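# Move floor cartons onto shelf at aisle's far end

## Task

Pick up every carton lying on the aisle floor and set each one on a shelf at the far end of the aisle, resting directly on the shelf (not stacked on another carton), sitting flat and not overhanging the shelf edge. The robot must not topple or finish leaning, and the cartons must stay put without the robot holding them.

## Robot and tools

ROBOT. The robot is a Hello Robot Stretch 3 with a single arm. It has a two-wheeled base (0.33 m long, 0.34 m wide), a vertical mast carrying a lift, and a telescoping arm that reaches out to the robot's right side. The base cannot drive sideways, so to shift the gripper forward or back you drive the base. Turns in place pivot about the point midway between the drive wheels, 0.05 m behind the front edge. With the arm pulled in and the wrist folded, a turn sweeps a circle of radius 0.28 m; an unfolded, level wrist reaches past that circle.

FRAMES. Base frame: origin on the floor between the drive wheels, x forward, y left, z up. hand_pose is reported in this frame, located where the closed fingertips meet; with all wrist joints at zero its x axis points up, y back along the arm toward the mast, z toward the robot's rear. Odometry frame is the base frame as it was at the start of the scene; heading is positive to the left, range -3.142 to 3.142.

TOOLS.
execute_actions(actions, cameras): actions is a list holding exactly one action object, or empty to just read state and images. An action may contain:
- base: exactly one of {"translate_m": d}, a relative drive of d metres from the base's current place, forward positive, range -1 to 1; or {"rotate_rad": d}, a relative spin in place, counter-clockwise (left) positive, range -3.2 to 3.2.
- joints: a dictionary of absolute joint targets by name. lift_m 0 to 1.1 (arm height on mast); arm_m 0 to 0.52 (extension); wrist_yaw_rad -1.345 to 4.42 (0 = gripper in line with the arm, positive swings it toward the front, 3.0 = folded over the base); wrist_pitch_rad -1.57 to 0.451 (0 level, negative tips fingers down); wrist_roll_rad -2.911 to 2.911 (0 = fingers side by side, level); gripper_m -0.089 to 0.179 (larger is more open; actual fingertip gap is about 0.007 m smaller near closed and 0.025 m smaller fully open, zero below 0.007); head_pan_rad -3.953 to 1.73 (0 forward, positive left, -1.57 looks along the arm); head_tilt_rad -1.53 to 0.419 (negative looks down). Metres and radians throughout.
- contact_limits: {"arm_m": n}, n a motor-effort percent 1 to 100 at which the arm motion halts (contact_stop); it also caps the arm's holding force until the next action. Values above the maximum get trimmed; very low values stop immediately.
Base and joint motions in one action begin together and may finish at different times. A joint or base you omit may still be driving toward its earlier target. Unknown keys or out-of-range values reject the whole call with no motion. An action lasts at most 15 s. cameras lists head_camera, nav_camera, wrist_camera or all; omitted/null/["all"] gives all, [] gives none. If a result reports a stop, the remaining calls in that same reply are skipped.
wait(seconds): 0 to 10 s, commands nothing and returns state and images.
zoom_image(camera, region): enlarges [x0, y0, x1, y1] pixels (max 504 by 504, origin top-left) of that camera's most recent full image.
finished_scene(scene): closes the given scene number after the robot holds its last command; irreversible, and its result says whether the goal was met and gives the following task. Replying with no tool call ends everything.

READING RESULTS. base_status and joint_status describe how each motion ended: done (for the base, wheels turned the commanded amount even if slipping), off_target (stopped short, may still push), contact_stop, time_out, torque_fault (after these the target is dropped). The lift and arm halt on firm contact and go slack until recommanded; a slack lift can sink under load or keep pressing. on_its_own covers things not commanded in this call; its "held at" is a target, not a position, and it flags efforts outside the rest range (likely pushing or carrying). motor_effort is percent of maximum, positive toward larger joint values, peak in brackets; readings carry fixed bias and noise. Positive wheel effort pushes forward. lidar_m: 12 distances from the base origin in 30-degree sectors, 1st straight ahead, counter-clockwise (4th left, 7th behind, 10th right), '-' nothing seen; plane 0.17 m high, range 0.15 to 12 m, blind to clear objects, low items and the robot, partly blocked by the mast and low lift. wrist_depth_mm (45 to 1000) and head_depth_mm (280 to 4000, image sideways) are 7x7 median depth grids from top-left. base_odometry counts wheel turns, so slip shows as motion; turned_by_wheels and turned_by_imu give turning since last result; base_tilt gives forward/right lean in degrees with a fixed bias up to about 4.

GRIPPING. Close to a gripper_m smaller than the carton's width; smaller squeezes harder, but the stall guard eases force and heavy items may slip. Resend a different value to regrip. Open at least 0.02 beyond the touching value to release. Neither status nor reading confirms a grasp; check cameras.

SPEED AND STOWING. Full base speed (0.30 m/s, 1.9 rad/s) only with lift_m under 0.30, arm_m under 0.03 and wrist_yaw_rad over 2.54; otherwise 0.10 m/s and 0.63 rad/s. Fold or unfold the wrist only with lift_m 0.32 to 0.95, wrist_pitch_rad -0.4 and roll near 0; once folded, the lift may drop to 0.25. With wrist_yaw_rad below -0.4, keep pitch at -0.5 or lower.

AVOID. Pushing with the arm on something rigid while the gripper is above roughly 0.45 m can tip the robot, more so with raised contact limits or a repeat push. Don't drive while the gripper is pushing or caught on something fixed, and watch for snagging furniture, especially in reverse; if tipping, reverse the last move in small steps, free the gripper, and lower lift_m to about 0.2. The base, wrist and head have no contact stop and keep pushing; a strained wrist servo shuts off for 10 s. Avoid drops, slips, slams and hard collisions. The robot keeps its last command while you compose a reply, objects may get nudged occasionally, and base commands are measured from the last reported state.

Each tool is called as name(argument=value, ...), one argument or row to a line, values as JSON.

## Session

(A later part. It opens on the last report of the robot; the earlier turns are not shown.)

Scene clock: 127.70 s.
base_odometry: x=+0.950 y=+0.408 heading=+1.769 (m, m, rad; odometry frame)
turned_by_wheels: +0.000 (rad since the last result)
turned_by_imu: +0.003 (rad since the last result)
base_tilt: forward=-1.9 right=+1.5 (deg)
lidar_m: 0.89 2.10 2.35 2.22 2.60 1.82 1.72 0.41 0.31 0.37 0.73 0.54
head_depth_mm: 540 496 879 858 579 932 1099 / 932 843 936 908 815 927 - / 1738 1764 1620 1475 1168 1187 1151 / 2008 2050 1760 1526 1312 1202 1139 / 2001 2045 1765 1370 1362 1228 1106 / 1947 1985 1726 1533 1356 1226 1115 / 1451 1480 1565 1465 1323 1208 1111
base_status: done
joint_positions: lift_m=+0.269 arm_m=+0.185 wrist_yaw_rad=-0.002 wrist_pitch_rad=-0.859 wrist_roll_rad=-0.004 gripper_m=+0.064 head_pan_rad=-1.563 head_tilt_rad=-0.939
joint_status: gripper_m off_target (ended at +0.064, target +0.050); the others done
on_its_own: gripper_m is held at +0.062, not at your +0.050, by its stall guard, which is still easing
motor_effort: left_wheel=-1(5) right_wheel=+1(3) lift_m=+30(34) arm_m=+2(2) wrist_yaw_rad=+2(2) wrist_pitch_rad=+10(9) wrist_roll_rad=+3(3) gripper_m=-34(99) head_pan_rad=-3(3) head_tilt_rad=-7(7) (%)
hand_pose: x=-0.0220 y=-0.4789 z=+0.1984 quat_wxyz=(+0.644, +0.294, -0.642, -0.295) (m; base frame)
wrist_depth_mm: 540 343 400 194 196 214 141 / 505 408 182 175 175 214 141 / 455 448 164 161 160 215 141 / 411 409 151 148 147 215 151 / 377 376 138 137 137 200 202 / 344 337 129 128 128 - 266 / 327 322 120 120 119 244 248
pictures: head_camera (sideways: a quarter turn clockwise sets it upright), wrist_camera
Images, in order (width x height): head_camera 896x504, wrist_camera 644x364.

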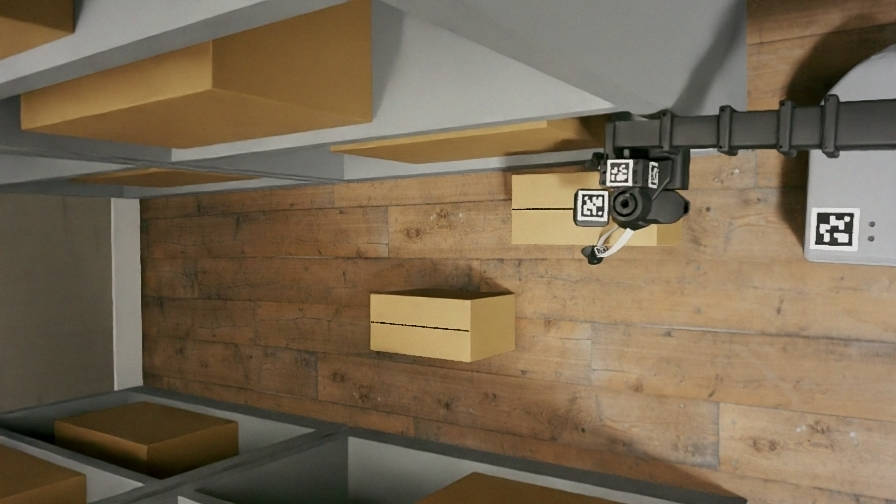

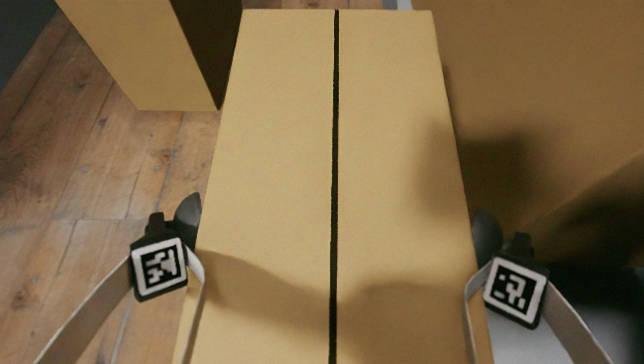

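execute_actions(
  actions=[
    {"base":{"translate_m":0.02},"joints":{"arm_m":0.47,"gripper_m":0.075},"contact_limits":{"arm_m":15}},
  ],
  cameras=["wrist_camera","head_camera"],
)

Scene clock: 134.67 s.
base_odometry: x=+0.946 y=+0.428 heading=+1.769 (m, m, rad; odometry frame)
turned_by_wheels: +0.000 (rad since the last result)
turned_by_imu: +0.001 (rad since the last result)
base_tilt: forward=-1.9 right=+1.5 (deg)
lidar_m: 0.88 2.07 2.34 2.22 2.63 1.84 1.74 0.41 0.32 0.60 0.70 0.52
head_depth_mm: 571 759 875 888 607 924 1101 / 974 942 953 909 824 925 - / 1884 1908 1679 1325 1331 1215 1147 / 2009 2058 1747 1507 1364 1220 1135 / 2027 2052 1745 1366 1354 1228 1106 / 1944 1961 1721 1542 1368 1222 1107 / 1388 1334 1529 1444 1305 1209 1107
base_status: done
joint_positions: lift_m=+0.269 arm_m=+0.470 wrist_yaw_rad=-0.002 wrist_pitch_rad=-0.859 wrist_roll_rad=-0.002 gripper_m=+0.090 head_pan_rad=-1.563 head_tilt_rad=-0.939
joint_status: gripper_m off_target (ended at +0.090, target +0.075); the others done
on_its_own: gripper_m is held at +0.089, not at your +0.075, by its stall guard, which is still easing
motor_effort: left_wheel=-1(1) right_wheel=+2(8) lift_m=+30(31) arm_m=+3(5) wrist_yaw_rad=+2(2) wrist_pitch_rad=+9(9) wrist_roll_rad=+2(3) gripper_m=-23(71) head_pan_rad=-2(3) head_tilt_rad=-7(8) (%)
contact_limits: arm_m 15 (drawing in: default 23, maximum 37; extending or still: default 31, maximum 50)
hand_pose: x=-0.0219 y=-0.7638 z=+0.1984 quat_wxyz=(+0.644, +0.294, -0.642, -0.295) (m; base frame)
wrist_depth_mm: 279 285 539 193 197 221 146 / 249 257 184 176 175 220 146 / 222 257 165 161 160 222 146 / 202 256 151 148 147 222 146 / 193 235 138 137 137 187 145 / 192 260 128 128 128 - 146 / 319 314 120 120 120 193 138
pictures: head_camera (sideways: a quarter turn clockwise sets it upright), wrist_camera
Images, in order (width x height): head_camera 896x504, wrist_camera 644x364.

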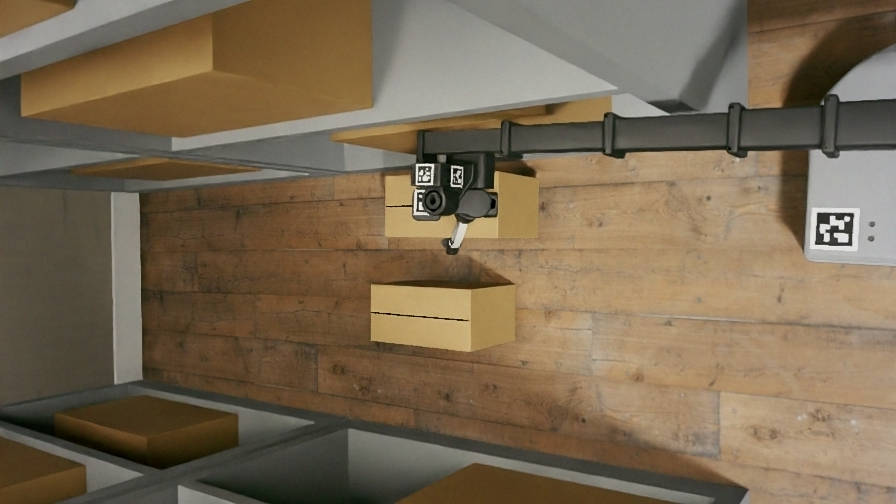

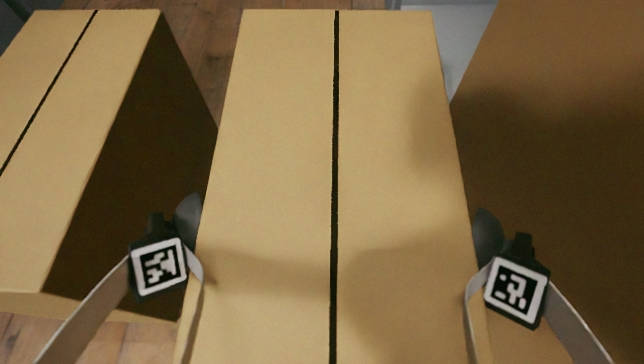

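execute_actions(
  actions=[
    {"joints":{"lift_m":0.225}},
  ],
  cameras=[],
)

execute_actions(
  actions=[
    {"joints":{"gripper_m":0.165}},
  ],
  cameras=[],
)

execute_actions(
  actions=[
    {"joints":{"lift_m":0.28,"arm_m":0.52,"wrist_pitch_rad":-0.74}},
  ],
  cameras=["wrist_camera"],
)

Scene clock: 141.37 s.
base_odometry: x=+0.946 y=+0.428 heading=+1.769 (m, m, rad; odometry frame)
turned_by_wheels: +0.000 (rad since the last result)
turned_by_imu: +0.001 (rad since the last result)
base_tilt: forward=-1.9 right=+1.4 (deg)
lidar_m: 0.88 2.07 2.34 2.22 2.63 1.84 1.74 0.41 0.32 0.60 0.70 0.52
head_depth_mm: 570 756 873 891 608 927 1100 / 976 941 951 921 832 925 1133 / 1882 1911 1668 1465 1334 1217 - / 2002 2052 1742 1529 1344 1220 1136 / 2021 2047 1758 1368 1358 1223 1108 / 1914 1941 1728 1539 1364 1226 1114 / 1399 1325 1533 1444 1305 1209 1118
base_status: not commanded
joint_positions: lift_m=+0.226 arm_m=+0.470 wrist_yaw_rad=-0.002 wrist_pitch_rad=-0.854 wrist_roll_rad=-0.002 gripper_m=+0.093 head_pan_rad=-1.563 head_tilt_rad=-0.939
joint_status: all done
on_its_own: gripper_m is held at +0.092, not at your +0.075, by its stall guard, which is still easing
motor_effort: left_wheel=-1(1) right_wheel=+1(1) lift_m=+13(23) arm_m=+3(3) wrist_yaw_rad=+2(2) wrist_pitch_rad=+7(9) wrist_roll_rad=+2(2) gripper_m=-22(22) head_pan_rad=-4(3) head_tilt_rad=-7(6) (%)
hand_pose: x=-0.0219 y=-0.7648 z=+0.1552 quat_wxyz=(+0.644, +0.293, -0.643, -0.294) (m; base frame)
wrist_depth_mm: 213 255 489 205 357 222 146 / 192 255 352 183 186 221 146 / 187 256 172 165 164 220 146 / 187 259 153 150 149 223 146 / 188 234 139 138 137 181 146 / 192 261 128 127 127 - 146 / 283 278 119 118 118 186 139
pictures: none
No camera images: the call's "cameras" was empty. Leave "cameras" out to get every camera's image.

Scene clock: 142.57 s.
base_odometry: x=+0.946 y=+0.428 heading=+1.769 (m, m, rad; odometry frame)
turned_by_wheels: +0.000 (rad since the last result)
turned_by_imu: +0.000 (rad since the last result)
base_tilt: forward=-1.8 right=+1.5 (deg)
lidar_m: 0.88 2.07 2.34 2.22 2.64 1.83 1.75 0.41 0.32 0.60 0.70 0.52
head_depth_mm: 571 759 873 888 609 921 1100 / 975 940 957 921 830 924 1126 / 1901 1907 1690 1456 1348 1222 - / 2007 2039 1742 1504 1346 1222 1138 / 2007 2037 1754 1367 1358 1223 1108 / 1924 1945 1732 1537 1360 1229 1109 / 1395 1332 1529 1437 1304 1215 1107
base_status: not commanded
joint_positions: lift_m=+0.225 arm_m=+0.470 wrist_yaw_rad=-0.002 wrist_pitch_rad=-0.853 wrist_roll_rad=-0.002 gripper_m=+0.165 head_pan_rad=-1.563 head_tilt_rad=-0.939
joint_status: all done
motor_effort: left_wheel=-1(1) right_wheel=+2(2) lift_m=+14(15) arm_m=+3(3) wrist_yaw_rad=+2(2) wrist_pitch_rad=+7(9) wrist_roll_rad=+2(2) gripper_m=+0(90) head_pan_rad=-3(4) head_tilt_rad=-7(8) (%)
hand_pose: x=-0.0219 y=-0.7650 z=+0.1552 quat_wxyz=(+0.644, +0.293, -0.643, -0.293) (m; base frame)
wrist_depth_mm: 212 255 491 208 358 221 145 / 194 255 349 186 188 221 146 / 187 255 174 167 166 221 146 / 187 258 155 151 151 223 146 / 187 234 139 139 139 228 146 / 183 285 129 128 128 175 136 / 277 280 119 119 119 187 153
pictures: none
No camera images: the call's "cameras" was empty. Leave "cameras" out to get every camera's image.

Scene clock: 144.03 s.
base_odometry: x=+0.946 y=+0.428 heading=+1.769 (m, m, rad; odometry frame)
turned_by_wheels: +0.000 (rad since the last result)
turned_by_imu: +0.000 (rad since the last result)
base_tilt: forward=-1.9 right=+1.5 (deg)
lidar_m: 0.88 2.07 2.34 2.23 2.63 1.84 1.75 0.41 0.32 0.60 0.70 0.52
head_depth_mm: 572 759 876 888 607 922 1099 / 975 942 952 908 815 925 - / 1887 1907 1669 1271 1330 1222 1148 / 1995 2027 1751 1499 1353 1220 1132 / 2014 2041 1748 1368 1363 1217 1110 / 1919 1954 1720 1533 1359 1219 1110 / 1402 1329 1532 1444 1304 1212 1109
base_status: not commanded
joint_positions: lift_m=+0.280 arm_m=+0.520 wrist_yaw_rad=-0.002 wrist_pitch_rad=-0.754 wrist_roll_rad=-0.002 gripper_m=+0.165 head_pan_rad=-1.563 head_tilt_rad=-0.939
joint_status: all done
motor_effort: left_wheel=-1(1) right_wheel=+2(2) lift_m=+30(35) arm_m=+3(2) wrist_yaw_rad=+2(2) wrist_pitch_rad=+7(8) wrist_roll_rad=+2(1) gripper_m=+1(0) head_pan_rad=-3(3) head_tilt_rad=-7(8) (%)
hand_pose: x=-0.0219 y=-0.8349 z=+0.2252 quat_wxyz=(+0.658, +0.260, -0.656, -0.261) (m; base frame)
wrist_depth_mm: 589 696 686 674 419 392 142 / 569 588 587 581 455 429 142 / 271 281 515 508 428 214 142 / 239 262 446 237 362 214 142 / 214 238 366 214 222 231 141 / 199 297 357 193 201 250 132 / 196 257 184 177 181 222 149
pictures: wrist_camera
Images, in order (width x height): wrist_camera 644x364.

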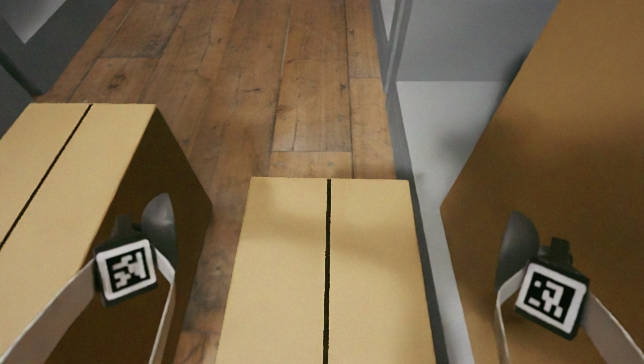

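execute_actions(
  actions=[
    {"base":{"translate_m":0.21},"joints":{"gripper_m":0.179}},
  ],
  cameras=["wrist_camera"],
)

Scene clock: 148.80 s.
base_odometry: x=+0.905 y=+0.634 heading=+1.769 (m, m, rad; odometry frame)
turned_by_wheels: +0.000 (rad since the last result)
turned_by_imu: +0.000 (rad since the last result)
base_tilt: forward=-1.7 right=+1.6 (deg)
lidar_m: 1.81 1.85 2.44 2.29 2.28 2.06 1.96 0.46 0.62 0.68 0.35 0.35
head_depth_mm: 1412 1226 1473 1309 1254 1183 1104 / 1926 1898 1698 1303 1324 1216 - / 1996 2037 1744 1373 1353 1217 1141 / 1995 2056 1753 1480 1357 1217 1135 / 1916 1960 1686 1509 1366 1218 1103 / 1082 1121 1048 1122 1096 1084 1112 / 907 810 816 901 797 875 1110
base_status: done
joint_positions: lift_m=+0.280 arm_m=+0.520 wrist_yaw_rad=-0.002 wrist_pitch_rad=-0.754 wrist_roll_rad=-0.002 gripper_m=+0.179 head_pan_rad=-1.563 head_tilt_rad=-0.939
joint_status: all done
motor_effort: left_wheel=-1(1) right_wheel=+1(7) lift_m=+29(29) arm_m=+3(3) wrist_yaw_rad=+2(2) wrist_pitch_rad=+8(7) wrist_roll_rad=+2(2) gripper_m=+0(65) head_pan_rad=-3(3) head_tilt_rad=-7(7) (%)
hand_pose: x=-0.0219 y=-0.8349 z=+0.2252 quat_wxyz=(+0.658, +0.260, -0.656, -0.261) (m; base frame)
wrist_depth_mm: 391 534 685 686 685 579 393 / 448 497 582 583 578 547 440 / 413 487 498 267 511 496 408 / 371 448 438 237 442 449 359 / 351 413 223 214 390 310 212 / 336 366 198 194 358 285 195 / 336 340 180 177 184 270 182
pictures: wrist_camera
Images, in order (width x height): wrist_camera 644x364.

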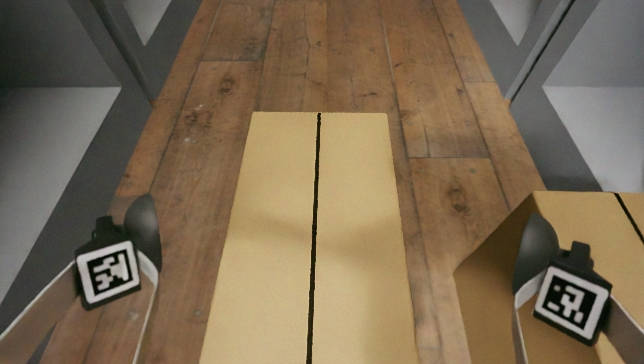

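execute_actions(
  actions=[
    {"base":{"translate_m":0.011},"joints":{"lift_m":0.208}},
  ],
  cameras=["wrist_camera","head_camera"],
)

Scene clock: 151.87 s.
base_odometry: x=+0.902 y=+0.645 heading=+1.769 (m, m, rad; odometry frame)
turned_by_wheels: +0.000 (rad since the last result)
turned_by_imu: +0.000 (rad since the last result)
base_tilt: forward=-1.9 right=+1.5 (deg)
lidar_m: 1.80 1.84 2.43 2.28 2.28 2.07 1.97 0.47 0.63 0.72 0.34 0.35
head_depth_mm: 1426 1305 1473 1306 1285 1196 1103 / 1922 1915 1709 1320 1315 1220 1132 / 1989 2040 1750 1388 1352 1221 - / 2013 2039 1753 1499 1357 1222 1137 / 1905 1913 1685 1494 1343 1221 1109 / 1053 1073 1028 1084 1044 1059 1110 / 881 793 812 900 784 872 1110
base_status: done
joint_positions: lift_m=+0.208 arm_m=+0.520 wrist_yaw_rad=-0.002 wrist_pitch_rad=-0.754 wrist_roll_rad=-0.002 gripper_m=+0.179 head_pan_rad=-1.563 head_tilt_rad=-0.939
joint_status: all done
motor_effort: left_wheel=-1(3) right_wheel=+2(7) lift_m=+14(25) arm_m=+3(3) wrist_yaw_rad=+2(2) wrist_pitch_rad=+7(7) wrist_roll_rad=+2(2) gripper_m=+0(0) head_pan_rad=-3(4) head_tilt_rad=-7(7) (%)
hand_pose: x=-0.0219 y=-0.8350 z=+0.1542 quat_wxyz=(+0.658, +0.260, -0.657, -0.261) (m; base frame)
wrist_depth_mm: 383 486 558 556 558 526 388 / 368 455 451 196 203 477 375 / 339 416 181 172 171 415 373 / 343 372 156 152 152 368 188 / 324 339 137 137 136 307 183 / 307 296 124 124 124 266 170 / 275 275 114 114 113 231 196
pictures: head_camera (sideways: a quarter turn clockwise sets it upright), wrist_camera
Images, in order (width x height): head_camera 896x504, wrist_camera 644x364.

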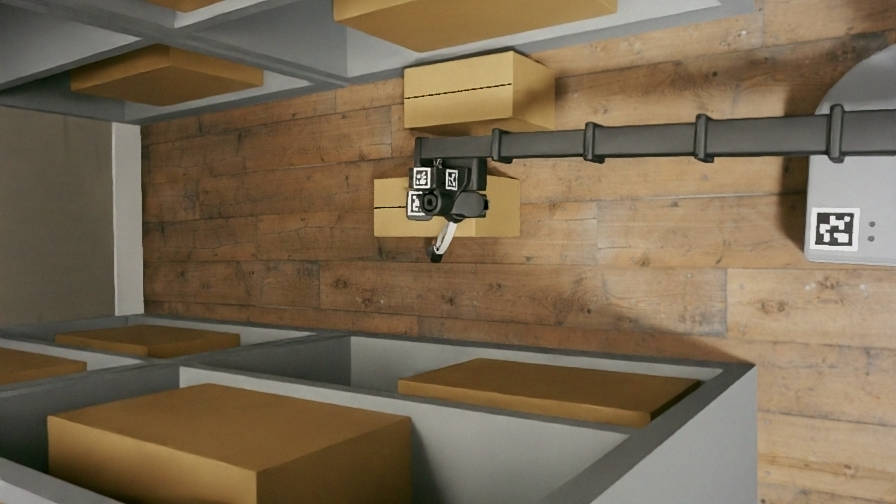

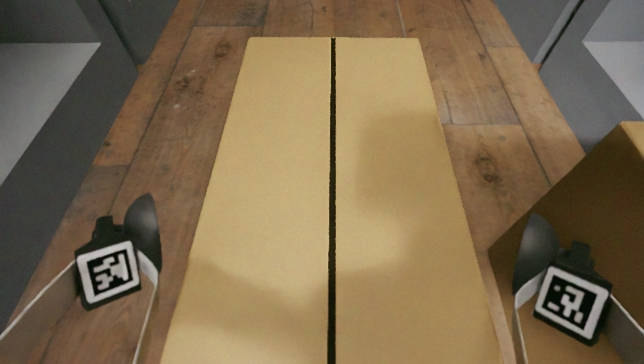

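execute_actions(
  actions=[
    {"joints":{"gripper_m":0.08}},
  ],
  cameras=["wrist_camera"],
)

execute_actions(
  actions=[
    {"joints":{"lift_m":0.25}},
  ],
  cameras=["wrist_camera"],
)

Scene clock: 157.57 s.
base_odometry: x=+0.902 y=+0.645 heading=+1.769 (m, m, rad; odometry frame)
turned_by_wheels: +0.000 (rad since the last result)
turned_by_imu: +0.001 (rad since the last result)
base_tilt: forward=-1.9 right=+1.5 (deg)
lidar_m: 1.80 1.84 2.42 2.29 2.28 2.07 1.96 0.47 0.63 0.72 0.34 0.35
head_depth_mm: 1426 1310 1462 1302 1287 1196 1103 / 1911 1925 1687 1323 1323 1226 1132 / 2013 2031 1736 1382 1354 1217 - / 2015 2043 1738 1502 1358 1215 1139 / 1904 1909 1688 1505 1331 1223 1108 / 1051 1068 1023 1085 1043 1060 1112 / 879 792 813 903 787 869 1112
base_status: not commanded
joint_positions: lift_m=+0.208 arm_m=+0.520 wrist_yaw_rad=+0.000 wrist_pitch_rad=-0.740 wrist_roll_rad=-0.003 gripper_m=+0.081 head_pan_rad=-1.563 head_tilt_rad=-0.939
joint_status: all done
motor_effort: left_wheel=+0(0) right_wheel=+1(1) lift_m=+14(13) arm_m=+2(3) wrist_yaw_rad=+0(2) wrist_pitch_rad=+0(7) wrist_roll_rad=+2(2) gripper_m=-27(99) head_pan_rad=-4(2) head_tilt_rad=-7(7) (%)
hand_pose: x=-0.0216 y=-0.8377 z=+0.1566 quat_wxyz=(+0.660, +0.256, -0.658, -0.256) (m; base frame)
wrist_depth_mm: 382 480 587 581 583 536 391 / 374 461 472 204 209 489 388 / 342 424 187 176 176 424 372 / 339 380 160 156 156 375 188 / 324 338 140 140 140 249 187 / 307 299 127 127 126 - 187 / 285 274 116 115 115 231 177
pictures: wrist_camera
Images, in order (width x height): wrist_camera 644x364.

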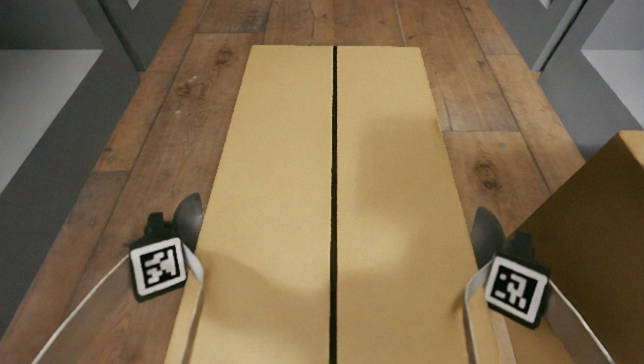

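Scene clock: 158.77 s.
base_odometry: x=+0.902 y=+0.645 heading=+1.769 (m, m, rad; odometry frame)
turned_by_wheels: +0.000 (rad since the last result)
turned_by_imu: +0.000 (rad since the last result)
base_tilt: forward=-2.0 right=+1.4 (deg)
lidar_m: 1.80 1.84 2.42 2.29 2.28 2.07 1.97 0.47 0.63 0.72 0.34 0.35
head_depth_mm: 1425 1314 1467 1308 1289 1194 1098 / 1923 1922 1701 1306 1315 1219 1128 / 1998 2048 1745 1370 1355 1217 - / 2002 2055 1733 1495 1357 1222 1139 / 1920 1910 1684 1508 1332 1222 1112 / 1054 1073 1028 1085 1040 1059 1109 / 884 792 813 896 787 874 1114
base_status: not commanded
joint_positions: lift_m=+0.249 arm_m=+0.520 wrist_yaw_rad=+0.000 wrist_pitch_rad=-0.760 wrist_roll_rad=-0.003 gripper_m=+0.088 head_pan_rad=-1.563 head_tilt_rad=-0.939
joint_status: all done
on_its_own: gripper_m is held at +0.087, not at your +0.080, by its stall guard, which is still easing
motor_effort: left_wheel=+0(0) right_wheel=+0(1) lift_m=+30(27) arm_m=+3(3) wrist_yaw_rad=+0(0) wrist_pitch_rad=+10(12) wrist_roll_rad=+2(3) gripper_m=-22(27) head_pan_rad=-3(3) head_tilt_rad=-7(7) (%)
hand_pose: x=-0.0216 y=-0.8338 z=+0.1941 quat_wxyz=(+0.658, +0.263, -0.655, -0.262) (m; base frame)
wrist_depth_mm: 388 475 621 626 627 570 390 / 423 484 509 192 197 516 412 / 370 449 180 171 171 464 379 / 340 417 157 153 153 414 202 / 340 380 140 140 139 248 187 / 332 335 128 128 127 - 187 / 309 312 118 117 117 237 177
pictures: wrist_camera
Images, in order (width x height): wrist_camera 644x364.

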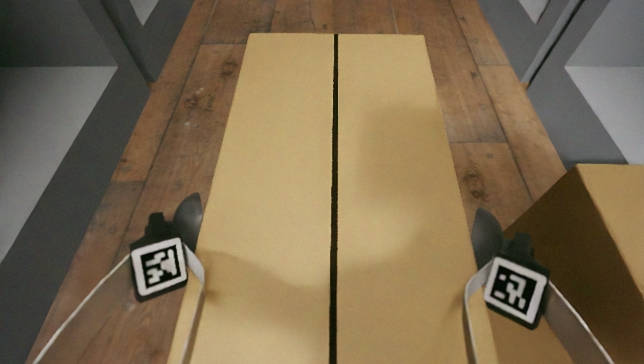

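execute_actions(
  actions=[
    {"base":{"translate_m":0.03},"joints":{"lift_m":0.7,"arm_m":0.0}},
  ],
  cameras=["wrist_camera"],
)

execute_actions(
  actions=[
    {"base":{"rotate_rad":-0.5}},
  ],
  cameras=["nav_camera"],
)

Scene clock: 170.60 s.
base_odometry: x=+0.896 y=+0.674 heading=+1.769 (m, m, rad; odometry frame)
turned_by_wheels: +0.000 (rad since the last result)
turned_by_imu: +0.001 (rad since the last result)
base_tilt: forward=-1.9 right=+1.5 (deg)
lidar_m: 1.77 1.81 2.38 2.29 2.71 2.11 2.00 0.49 0.65 0.82 0.32 0.35
head_depth_mm: 1476 1388 1500 1336 1305 - - / 1961 1931 1732 1358 1315 - - / 1983 2042 1743 722 668 - - / 1993 2047 1747 1501 668 1175 1139 / 1815 1795 1594 1487 1317 1201 1112 / 1013 938 930 919 839 946 1108 / 602 753 787 897 601 868 1114
base_status: done
joint_positions: lift_m=+0.699 arm_m=+0.001 wrist_yaw_rad=+0.000 wrist_pitch_rad=-0.761 wrist_roll_rad=-0.003 gripper_m=+0.094 head_pan_rad=-1.563 head_tilt_rad=-0.939
joint_status: all done
on_its_own: gripper_m is held at +0.093, not at your +0.080, by its stall guard, which is not easing now
motor_effort: left_wheel=+0(2) right_wheel=+1(8) lift_m=+30(26) arm_m=-3(4) wrist_yaw_rad=+0(0) wrist_pitch_rad=+11(11) wrist_roll_rad=+3(3) gripper_m=-21(21) head_pan_rad=-3(3) head_tilt_rad=-7(7) (%)
hand_pose: x=-0.0216 y=-0.3149 z=+0.6440 quat_wxyz=(+0.658, +0.263, -0.655, -0.263) (m; base frame)
wrist_depth_mm: 377 410 910 - - 900 466 / 411 414 - 193 197 725 441 / 362 384 180 170 171 697 589 / 321 526 156 153 153 702 541 / 294 486 140 139 139 609 524 / 270 463 128 128 127 - 694 / 256 446 118 117 117 636 636
pictures: wrist_camera
Images, in order (width x height): wrist_camera 644x364.

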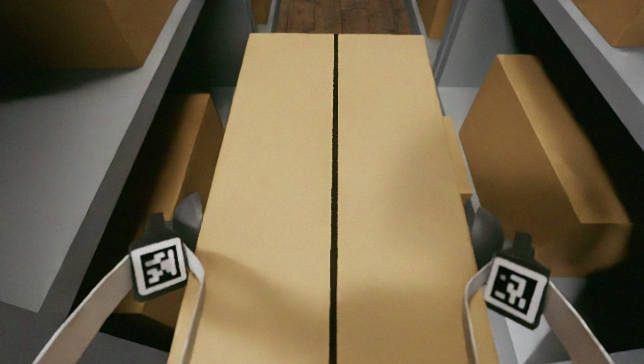

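Scene clock: 172.37 s.
base_odometry: x=+0.896 y=+0.674 heading=+1.269 (m, m, rad; odometry frame)
turned_by_wheels: -0.500 (rad since the last result)
turned_by_imu: -0.499 (rad since the last result)
base_tilt: forward=-1.9 right=+1.4 (deg)
lidar_m: 0.36 1.77 1.82 2.43 2.28 2.29 2.09 1.99 0.49 0.65 0.88 0.32
head_depth_mm: 559 1013 1018 823 1040 - - / 610 923 1020 942 1275 - - / 893 875 1008 725 668 - - / 954 1021 1300 1289 669 1176 1136 / 1053 1283 1652 1456 1362 1224 1109 / 1501 1840 1763 1545 1362 1222 1109 / 1900 2074 1758 1542 1360 1188 980
base_status: done
joint_positions: lift_m=+0.699 arm_m=+0.001 wrist_yaw_rad=+0.000 wrist_pitch_rad=-0.761 wrist_roll_rad=-0.003 gripper_m=+0.094 head_pan_rad=-1.563 head_tilt_rad=-0.939
joint_status: not commanded
on_its_own: gripper_m is held at +0.093, not at your +0.080, by its stall guard, which is not easing now
motor_effort: left_wheel=+2(5) right_wheel=-3(7) lift_m=+30(30) arm_m=-3(3) wrist_yaw_rad=+0(0) wrist_pitch_rad=+11(11) wrist_roll_rad=+2(3) gripper_m=-21(21) head_pan_rad=-3(3) head_tilt_rad=-6(8) (%)
hand_pose: x=-0.0216 y=-0.3149 z=+0.6440 quat_wxyz=(+0.658, +0.263, -0.655, -0.263) (m; base frame)
wrist_depth_mm: - - - 511 477 472 224 / - - - 193 197 409 237 / 906 - 179 171 170 354 298 / 872 961 157 154 153 368 673 / 638 852 139 140 139 529 857 / 567 761 128 128 128 - 773 / 488 700 118 118 117 690 702
pictures: nav_camera (sideways: a quarter turn counterclockwise sets it upright)
Images, in order (width x height): nav_camera 672x504.

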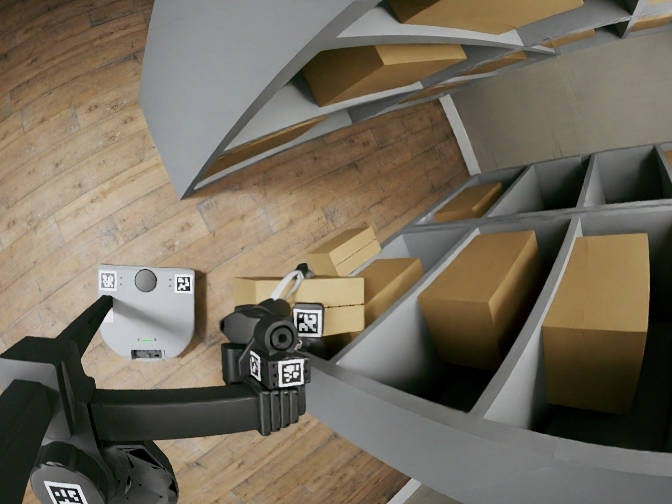

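execute_actions(
  actions=[
    {"base":{"rotate_rad":-1.07},"joints":{"wrist_yaw_rad":1.6,"head_pan_rad":0,"head_tilt_rad":-0.9}},
  ],
)

Scene clock: 178.37 s.
base_odometry: x=+0.896 y=+0.674 heading=+0.199 (m, m, rad; odometry frame)
turned_by_wheels: -1.070 (rad since the last result)
turned_by_imu: -1.068 (rad since the last result)
base_tilt: forward=-1.9 right=+1.4 (deg)
lidar_m: 0.82 0.32 0.35 1.77 1.81 2.38 2.29 2.29 2.11 2.00 0.49 0.65
head_depth_mm: 1549 1281 1458 1333 1293 584 537 / 1915 1958 1762 1509 1332 585 535 / 1964 2137 1808 1564 1380 1195 1093 / 1966 2129 1813 1569 1386 1231 1113 / 1882 2004 1757 1542 1363 1225 1111 / 1048 1045 1021 922 1011 950 1100 / 653 799 770 889 812 720 1101
base_status: done
joint_positions: lift_m=+0.699 arm_m=+0.001 wrist_yaw_rad=+1.597 wrist_pitch_rad=-0.761 wrist_roll_rad=-0.002 gripper_m=+0.094 head_pan_rad=-0.007 head_tilt_rad=-0.902
joint_status: all done
on_its_own: gripper_m is held at +0.093, not at your +0.080, by its stall guard, which is not easing now
motor_effort: left_wheel=+2(5) right_wheel=-2(6) lift_m=+30(30) arm_m=-3(3) wrist_yaw_rad=+3(3) wrist_pitch_rad=+10(10) wrist_roll_rad=+2(2) gripper_m=-21(20) head_pan_rad=+4(50) head_tilt_rad=+1(9) (%)
hand_pose: x=+0.1475 y=-0.1417 z=+0.6440 quat_wxyz=(+0.647, +0.653, -0.269, +0.288) (m; base frame)
wrist_depth_mm: 485 759 - - - 512 473 / 419 704 784 193 197 672 406 / 387 633 179 172 171 615 355 / 395 586 157 154 153 674 334 / 470 525 139 139 139 431 411 / 707 746 128 127 127 - 572 / 725 715 118 118 117 694 707
pictures: head_camera (sideways: a quarter turn clockwise sets it upright), nav_camera (sideways: a quarter turn counterclockwise sets it upright), wrist_camera
Images, in order (width x height): head_camera 896x504, nav_camera 672x504, wrist_camera 644x364.

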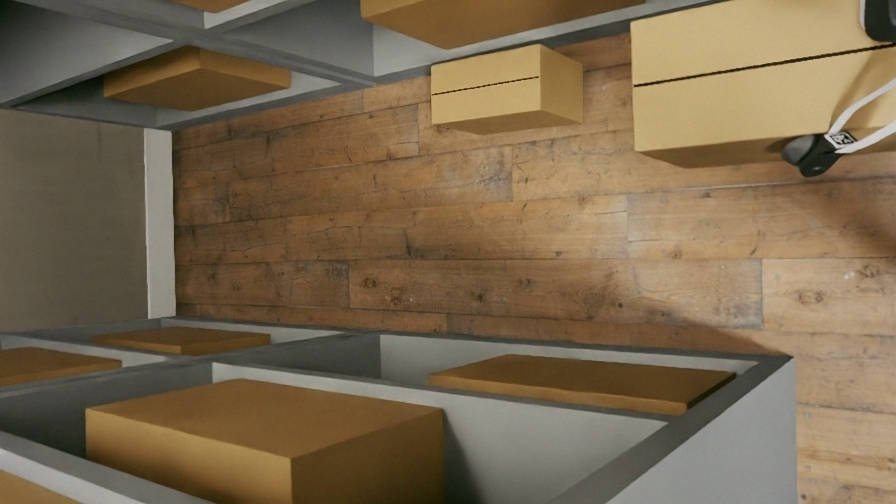

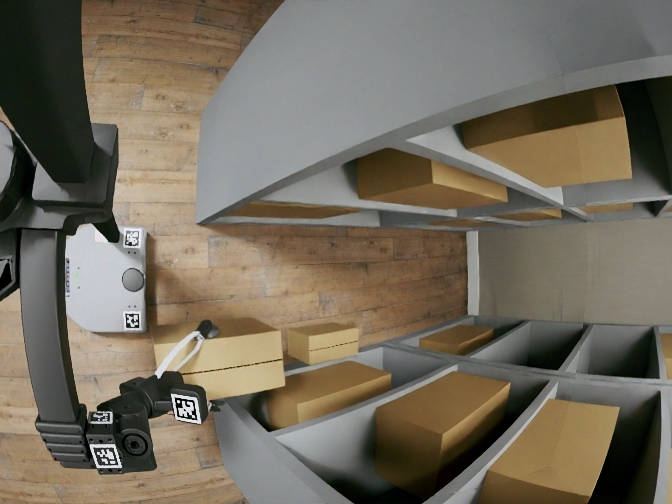

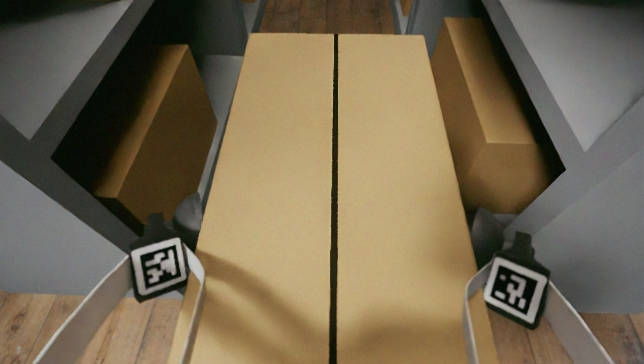

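execute_actions(
  actions=[
    {"base":{"translate_m":0.45},"joints":{"head_tilt_rad":-1.3}},
  ],
  cameras=["head_camera","nav_camera"],
)

Scene clock: 187.23 s.
base_odometry: x=+1.338 y=+0.763 heading=+0.200 (m, m, rad; odometry frame)
turned_by_wheels: +0.000 (rad since the last result)
turned_by_imu: +0.001 (rad since the last result)
base_tilt: forward=-1.8 right=+1.5 (deg)
lidar_m: 1.20 0.36 0.25 0.24 0.24 2.41 2.72 2.72 0.42 0.41 0.30 0.30
head_depth_mm: 1292 1345 1277 606 587 - 1125 / 1503 1424 1351 606 591 1175 1136 / 1504 1429 1360 1280 1232 - 1126 / 1512 1442 1366 1295 1238 - - / 1517 1420 1362 1288 1241 - 1136 / 1255 1098 1263 1129 1005 981 1139 / 753 734 723 712 725 700 -
base_status: done
joint_positions: lift_m=+0.699 arm_m=+0.001 wrist_yaw_rad=+1.597 wrist_pitch_rad=-0.761 wrist_roll_rad=-0.002 gripper_m=+0.094 head_pan_rad=-0.007 head_tilt_rad=-1.284
joint_status: all done
on_its_own: gripper_m is held at +0.093, not at your +0.080, by its stall guard, which is not easing now
motor_effort: left_wheel=+2(6) right_wheel=-2(4) lift_m=+30(30) arm_m=-3(3) wrist_yaw_rad=+2(3) wrist_pitch_rad=+11(10) wrist_roll_rad=+2(2) gripper_m=-21(20) head_pan_rad=+3(3) head_tilt_rad=-10(42) (%)
hand_pose: x=+0.1475 y=-0.1417 z=+0.6440 quat_wxyz=(+0.647, +0.653, -0.269, +0.288) (m; base frame)
wrist_depth_mm: 433 641 - - 877 469 316 / 421 735 816 194 198 446 313 / 825 879 179 171 170 786 312 / 860 873 157 153 153 547 307 / 492 575 140 139 138 485 289 / 454 638 128 127 127 - 283 / 421 606 118 117 117 399 388
pictures: head_camera (sideways: a quarter turn clockwise sets it upright), nav_camera (sideways: a quarter turn counterclockwise sets it upright)
Images, in order (width x height): head_camera 896x504, nav_camera 672x504.

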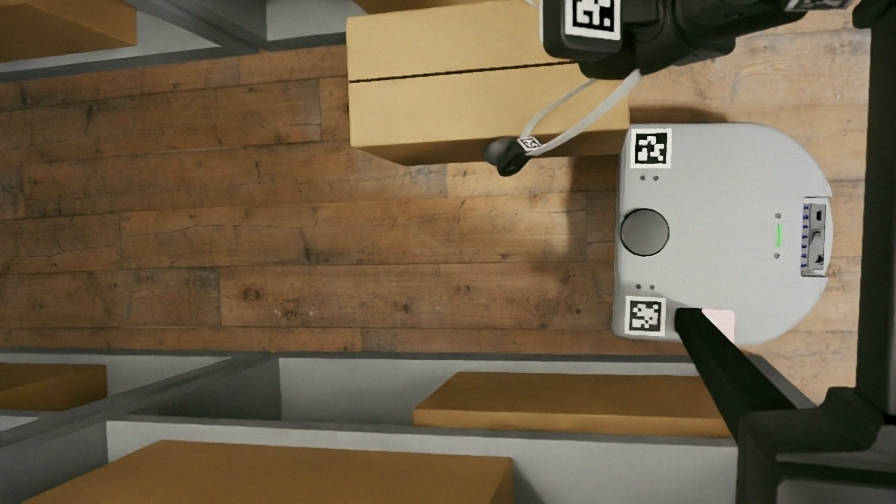

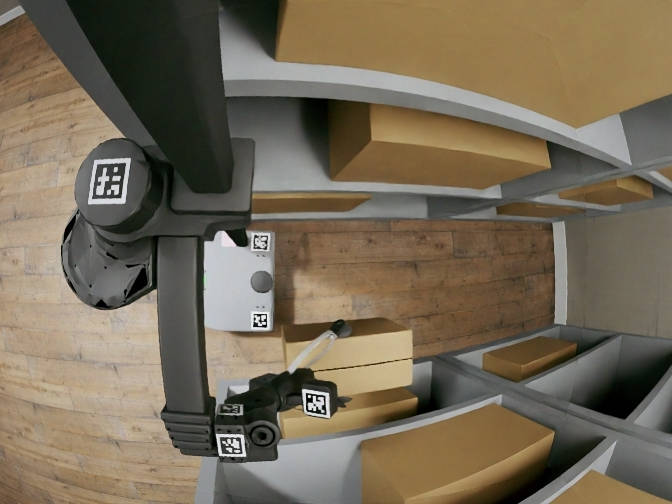

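execute_actions(
  actions=[
    {"base":{"translate_m":0.3}},
  ],
  cameras=[],
)

execute_actions(
  actions=[
    {"base":{"translate_m":0.85},"joints":{"head_pan_rad":-1.3,"head_tilt_rad":-0.9}},
  ],
)

Scene clock: 196.10 s.
base_odometry: x=+1.632 y=+0.823 heading=+0.200 (m, m, rad; odometry frame)
turned_by_wheels: +0.000 (rad since the last result)
turned_by_imu: +0.001 (rad since the last result)
base_tilt: forward=-1.8 right=+1.4 (deg)
lidar_m: 1.35 0.45 0.52 0.26 0.26 0.34 3.02 0.59 0.22 0.21 0.22 0.54
head_depth_mm: 1227 1250 1272 605 592 - 1119 / 1493 1422 1351 606 590 1148 1131 / 1501 1427 1354 1283 1236 - 1127 / 1503 1431 1352 1289 1231 - - / 1505 1437 1366 1296 1251 - 1137 / 1201 1299 1270 1218 1174 1051 1087 / 860 836 787 747 722 697 -
base_status: done
joint_positions: lift_m=+0.699 arm_m=+0.001 wrist_yaw_rad=+1.597 wrist_pitch_rad=-0.761 wrist_roll_rad=-0.002 gripper_m=+0.094 head_pan_rad=-0.007 head_tilt_rad=-1.284
joint_status: not commanded
on_its_own: gripper_m is held at +0.093, not at your +0.080, by its stall guard, which is not easing now
motor_effort: left_wheel=+1(4) right_wheel=-3(4) lift_m=+30(31) arm_m=-3(3) wrist_yaw_rad=+3(3) wrist_pitch_rad=+10(10) wrist_roll_rad=+2(2) gripper_m=-21(21) head_pan_rad=+4(4) head_tilt_rad=-10(10) (%)
hand_pose: x=+0.1475 y=-0.1417 z=+0.6440 quat_wxyz=(+0.647, +0.653, -0.269, +0.288) (m; base frame)
wrist_depth_mm: 436 785 - - 838 412 303 / 435 855 876 193 197 414 294 / 469 925 179 171 171 443 293 / 582 643 157 153 153 537 289 / 746 746 140 139 139 639 279 / 713 726 128 127 127 - 265 / 657 653 117 117 117 399 249
pictures: none
No camera images: the call's "cameras" was empty. Leave "cameras" out to get every camera's image.

Scene clock: 206.00 s.
base_odometry: x=+2.465 y=+0.991 heading=+0.200 (m, m, rad; odometry frame)
turned_by_wheels: +0.000 (rad since the last result)
turned_by_imu: +0.001 (rad since the last result)
base_tilt: forward=-1.9 right=+1.5 (deg)
lidar_m: 0.52 0.47 0.33 0.31 0.32 0.46 0.82 0.49 0.36 0.34 0.35 0.55
head_depth_mm: 603 488 410 881 800 - 1073 / 604 489 411 898 806 - 1090 / 606 491 413 917 809 929 - / 610 491 423 918 810 950 543 / 612 493 433 920 825 591 558 / 614 495 440 920 841 590 573 / 615 498 447 908 858 590 1082
base_status: done
joint_positions: lift_m=+0.699 arm_m=+0.001 wrist_yaw_rad=+1.597 wrist_pitch_rad=-0.761 wrist_roll_rad=-0.002 gripper_m=+0.094 head_pan_rad=-1.293 head_tilt_rad=-0.902
joint_status: all done
on_its_own: gripper_m is held at +0.093, not at your +0.080, by its stall guard, which is not easing now
motor_effort: left_wheel=+1(5) right_wheel=-2(5) lift_m=+30(30) arm_m=-3(3) wrist_yaw_rad=+3(3) wrist_pitch_rad=+10(11) wrist_roll_rad=+2(2) gripper_m=-21(21) head_pan_rad=-3(51) head_tilt_rad=+2(34) (%)
hand_pose: x=+0.1475 y=-0.1417 z=+0.6440 quat_wxyz=(+0.647, +0.653, -0.269, +0.288) (m; base frame)
wrist_depth_mm: 456 479 462 443 450 407 396 / 509 549 518 193 198 407 405 / 601 633 180 171 171 366 354 / 573 757 157 154 153 331 314 / 516 677 139 139 139 291 285 / 504 715 128 128 127 - 257 / 479 674 117 117 117 324 238
pictures: head_camera (sideways: a quarter turn clockwise sets it upright), nav_camera (sideways: a quarter turn counterclockwise sets it upright), wrist_camera
Images, in order (width x height): head_camera 896x504, nav_camera 672x504, wrist_camera 644x364.

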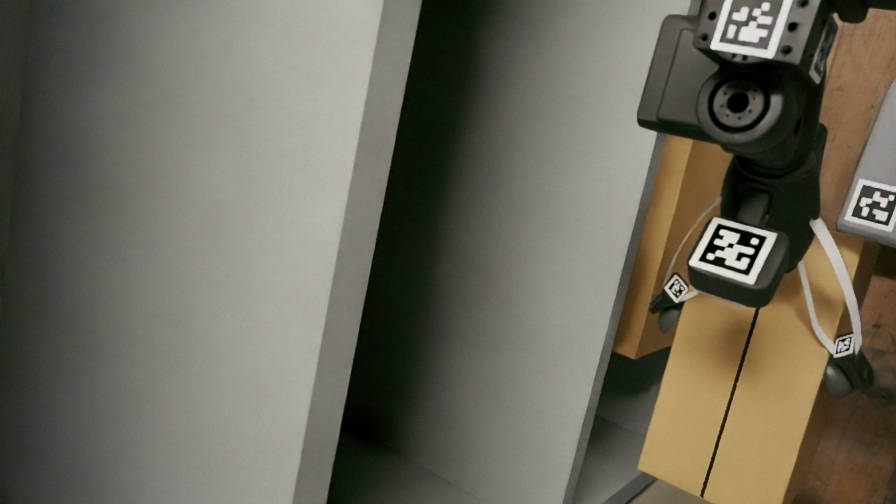

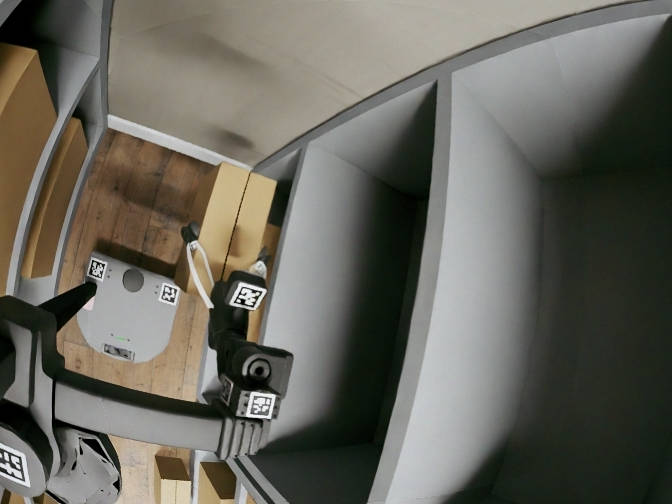

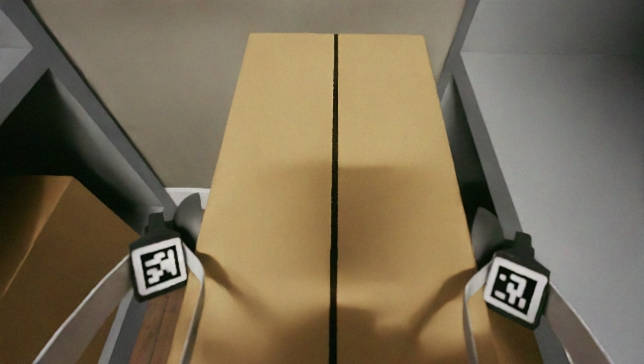

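execute_actions(
  actions=[
    {"base":{"rotate_rad":0.06},"joints":{"lift_m":0.775,"head_pan_rad":-1.57,"head_tilt_rad":-1.0}},
  ],
  cameras=[],
)

execute_actions(
  actions=[
    {"joints":{"wrist_yaw_rad":0.0}},
  ],
)

Scene clock: 213.10 s.
base_odometry: x=+2.465 y=+0.991 heading=+0.260 (m, m, rad; odometry frame)
turned_by_wheels: +0.060 (rad since the last result)
turned_by_imu: +0.061 (rad since the last result)
base_tilt: forward=-2.0 right=+1.5 (deg)
lidar_m: 0.53 0.44 0.32 0.31 0.52 0.46 0.73 0.49 0.36 0.34 0.36 0.55
head_depth_mm: 502 428 405 857 - 1180 1109 / 504 429 408 861 - 1186 - / 505 430 412 865 - 1177 - / 508 432 415 865 805 1172 1088 / 510 433 419 866 798 495 1078 / 513 434 928 865 803 504 1073 / 514 436 937 871 814 505 1085
base_status: done
joint_positions: lift_m=+0.774 arm_m=+0.001 wrist_yaw_rad=+1.598 wrist_pitch_rad=-0.762 wrist_roll_rad=-0.002 gripper_m=+0.094 head_pan_rad=-1.563 head_tilt_rad=-0.987
joint_status: all done
on_its_own: gripper_m is held at +0.093, not at your +0.080, by its stall guard, which is not easing now
motor_effort: left_wheel=-1(5) right_wheel=+2(6) lift_m=+30(31) arm_m=-3(3) wrist_yaw_rad=+2(3) wrist_pitch_rad=+11(11) wrist_roll_rad=+3(2) gripper_m=-21(21) head_pan_rad=-3(23) head_tilt_rad=-7(23) (%)
hand_pose: x=+0.1474 y=-0.1417 z=+0.7189 quat_wxyz=(+0.647, +0.653, -0.268, +0.288) (m; base frame)
wrist_depth_mm: 463 483 464 435 430 407 374 / 510 570 521 193 197 447 427 / 476 652 179 171 171 453 453 / 611 766 157 154 153 413 400 / 571 640 139 139 139 371 362 / 528 733 127 128 127 - 329 / 484 692 118 118 117 297 303
pictures: none
No camera images: the call's "cameras" was empty. Leave "cameras" out to get every camera's image.

Scene clock: 214.90 s.
base_odometry: x=+2.465 y=+0.991 heading=+0.260 (m, m, rad; odometry frame)
turned_by_wheels: +0.000 (rad since the last result)
turned_by_imu: +0.000 (rad since the last result)
base_tilt: forward=-1.9 right=+1.5 (deg)
lidar_m: 0.52 0.44 0.32 0.31 0.52 0.47 0.73 0.48 0.36 0.34 0.36 0.54
head_depth_mm: 503 428 404 859 - - 1114 / 503 429 408 844 - - - / 506 430 411 625 - - - / 508 431 414 636 682 1176 1104 / 509 433 419 867 816 1177 1097 / 511 434 927 869 814 1193 1106 / 515 435 932 873 1176 1191 1114
base_status: not commanded
joint_positions: lift_m=+0.774 arm_m=+0.001 wrist_yaw_rad=+0.003 wrist_pitch_rad=-0.762 wrist_roll_rad=-0.002 gripper_m=+0.094 head_pan_rad=-1.563 head_tilt_rad=-0.987
joint_status: all done
on_its_own: gripper_m is held at +0.093, not at your +0.080, by its stall guard, which is not easing now
motor_effort: left_wheel=-1(1) right_wheel=+3(3) lift_m=+30(30) arm_m=-3(3) wrist_yaw_rad=-3(3) wrist_pitch_rad=+11(11) wrist_roll_rad=+2(1) gripper_m=-21(21) head_pan_rad=-3(3) head_tilt_rad=-8(8) (%)
hand_pose: x=-0.0211 y=-0.3148 z=+0.7189 quat_wxyz=(+0.658, +0.264, -0.655, -0.262) (m; base frame)
wrist_depth_mm: 528 568 545 512 515 524 425 / 519 530 497 192 197 518 422 / 461 463 179 171 171 453 417 / 413 411 157 153 154 403 394 / 370 373 140 139 139 367 365 / 348 347 128 127 127 - 331 / 578 723 118 118 117 416 364
pictures: head_camera (sideways: a quarter turn clockwise sets it upright), nav_camera (sideways: a quarter turn counterclockwise sets it upright), wrist_camera
Images, in order (width x height): head_camera 896x504, nav_camera 672x504, wrist_camera 644x364.

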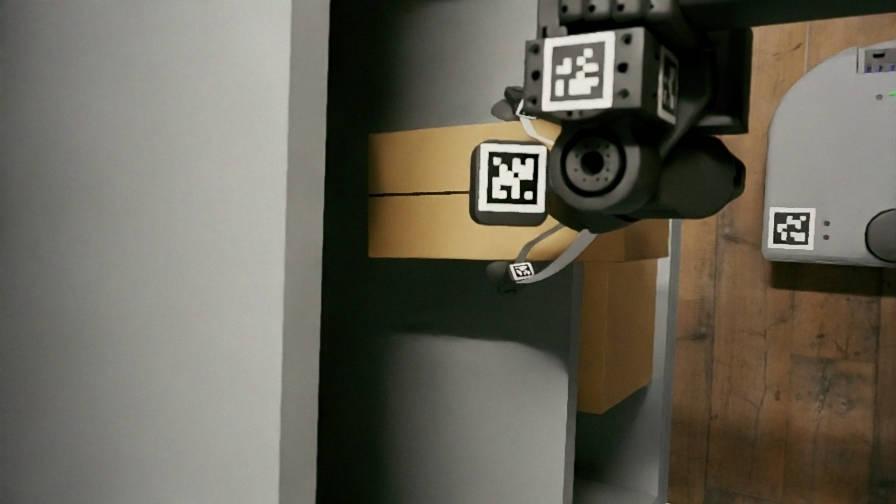

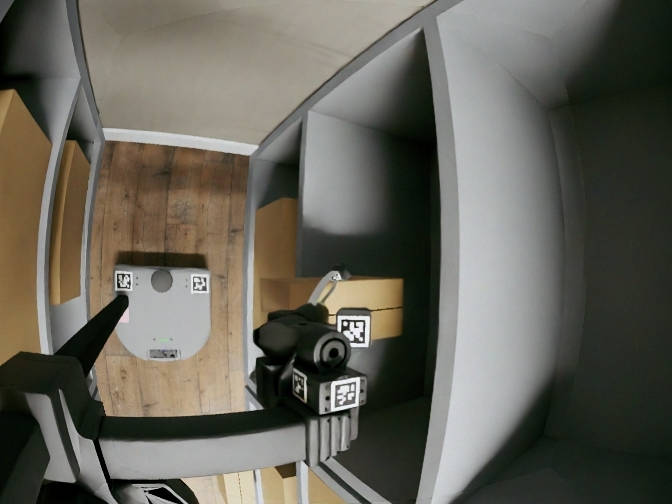

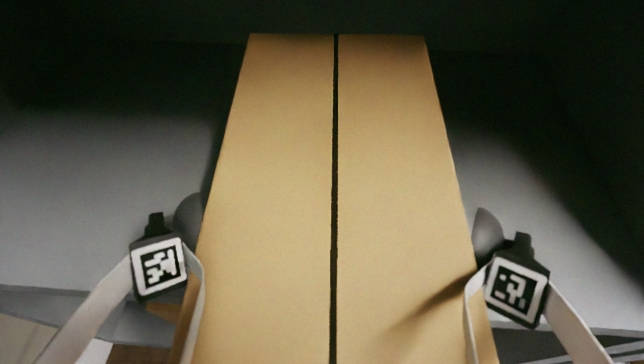

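execute_actions(
  actions=[
    {"joints":{"lift_m":0.757,"arm_m":0.11},"contact_limits":{"arm_m":10}},
  ],
)

Scene clock: 219.60 s.
base_odometry: x=+2.465 y=+0.991 heading=+0.260 (m, m, rad; odometry frame)
turned_by_wheels: +0.000 (rad since the last result)
turned_by_imu: +0.001 (rad since the last result)
base_tilt: forward=-2.0 right=+1.4 (deg)
lidar_m: 0.52 0.44 0.32 0.31 0.52 0.46 0.73 0.49 0.35 0.34 0.35 0.54
head_depth_mm: 502 427 398 - - 1171 1111 / 503 429 396 - 951 1176 - / 505 430 398 - 948 1169 - / 508 432 415 661 802 1173 1098 / 509 432 418 868 813 1175 1106 / 511 435 926 871 815 1194 1109 / 513 435 931 869 1178 1198 1108
base_status: not commanded
joint_positions: lift_m=+0.757 arm_m=+0.110 wrist_yaw_rad=+0.002 wrist_pitch_rad=-0.762 wrist_roll_rad=-0.002 gripper_m=+0.094 head_pan_rad=-1.563 head_tilt_rad=-0.987
joint_status: all done
on_its_own: gripper_m is held at +0.093, not at your +0.080, by its stall guard, which is not easing now
motor_effort: left_wheel=-1(1) right_wheel=+3(2) lift_m=+15(24) arm_m=+2(4) wrist_yaw_rad=-2(2) wrist_pitch_rad=+11(11) wrist_roll_rad=+2(2) gripper_m=-20(21) head_pan_rad=-3(4) head_tilt_rad=-8(8) (%)
contact_limits: arm_m 10 (drawing in: default 23, maximum 37; extending or still: default 31, maximum 50)
hand_pose: x=-0.0213 y=-0.4235 z=+0.7018 quat_wxyz=(+0.658, +0.264, -0.655, -0.262) (m; base frame)
wrist_depth_mm: 463 454 432 413 412 415 397 / 493 489 472 193 197 464 418 / 441 438 180 171 170 433 413 / 391 391 157 154 153 385 377 / 350 350 140 139 139 348 345 / 320 313 127 128 127 - 315 / 297 291 118 118 117 281 287
pictures: head_camera (sideways: a quarter turn clockwise sets it upright), nav_camera (sideways: a quarter turn counterclockwise sets it upright), wrist_camera
Images, in order (width x height): head_camera 896x504, nav_camera 672x504, wrist_camera 644x364.

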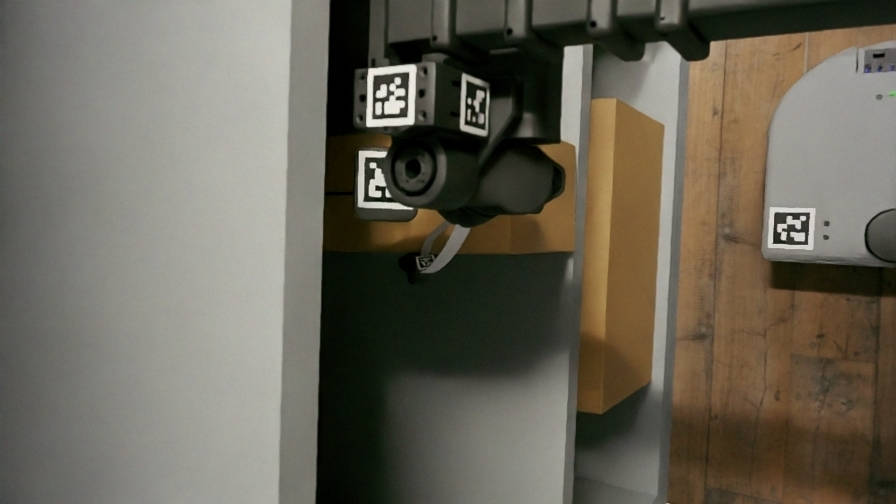

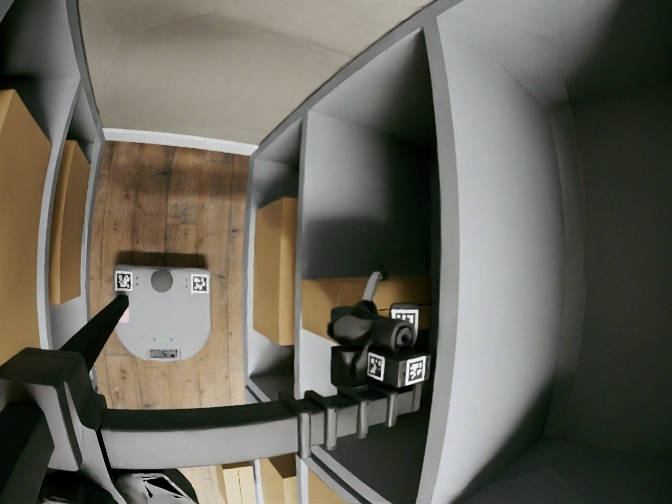

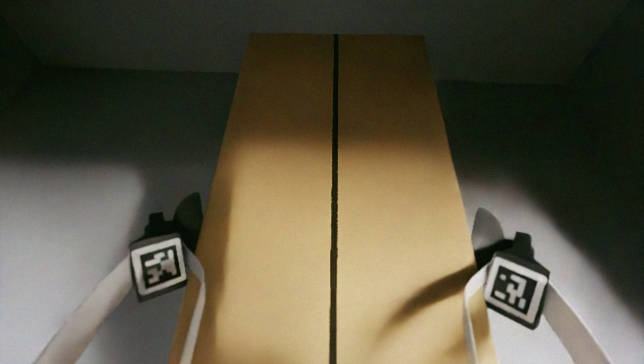

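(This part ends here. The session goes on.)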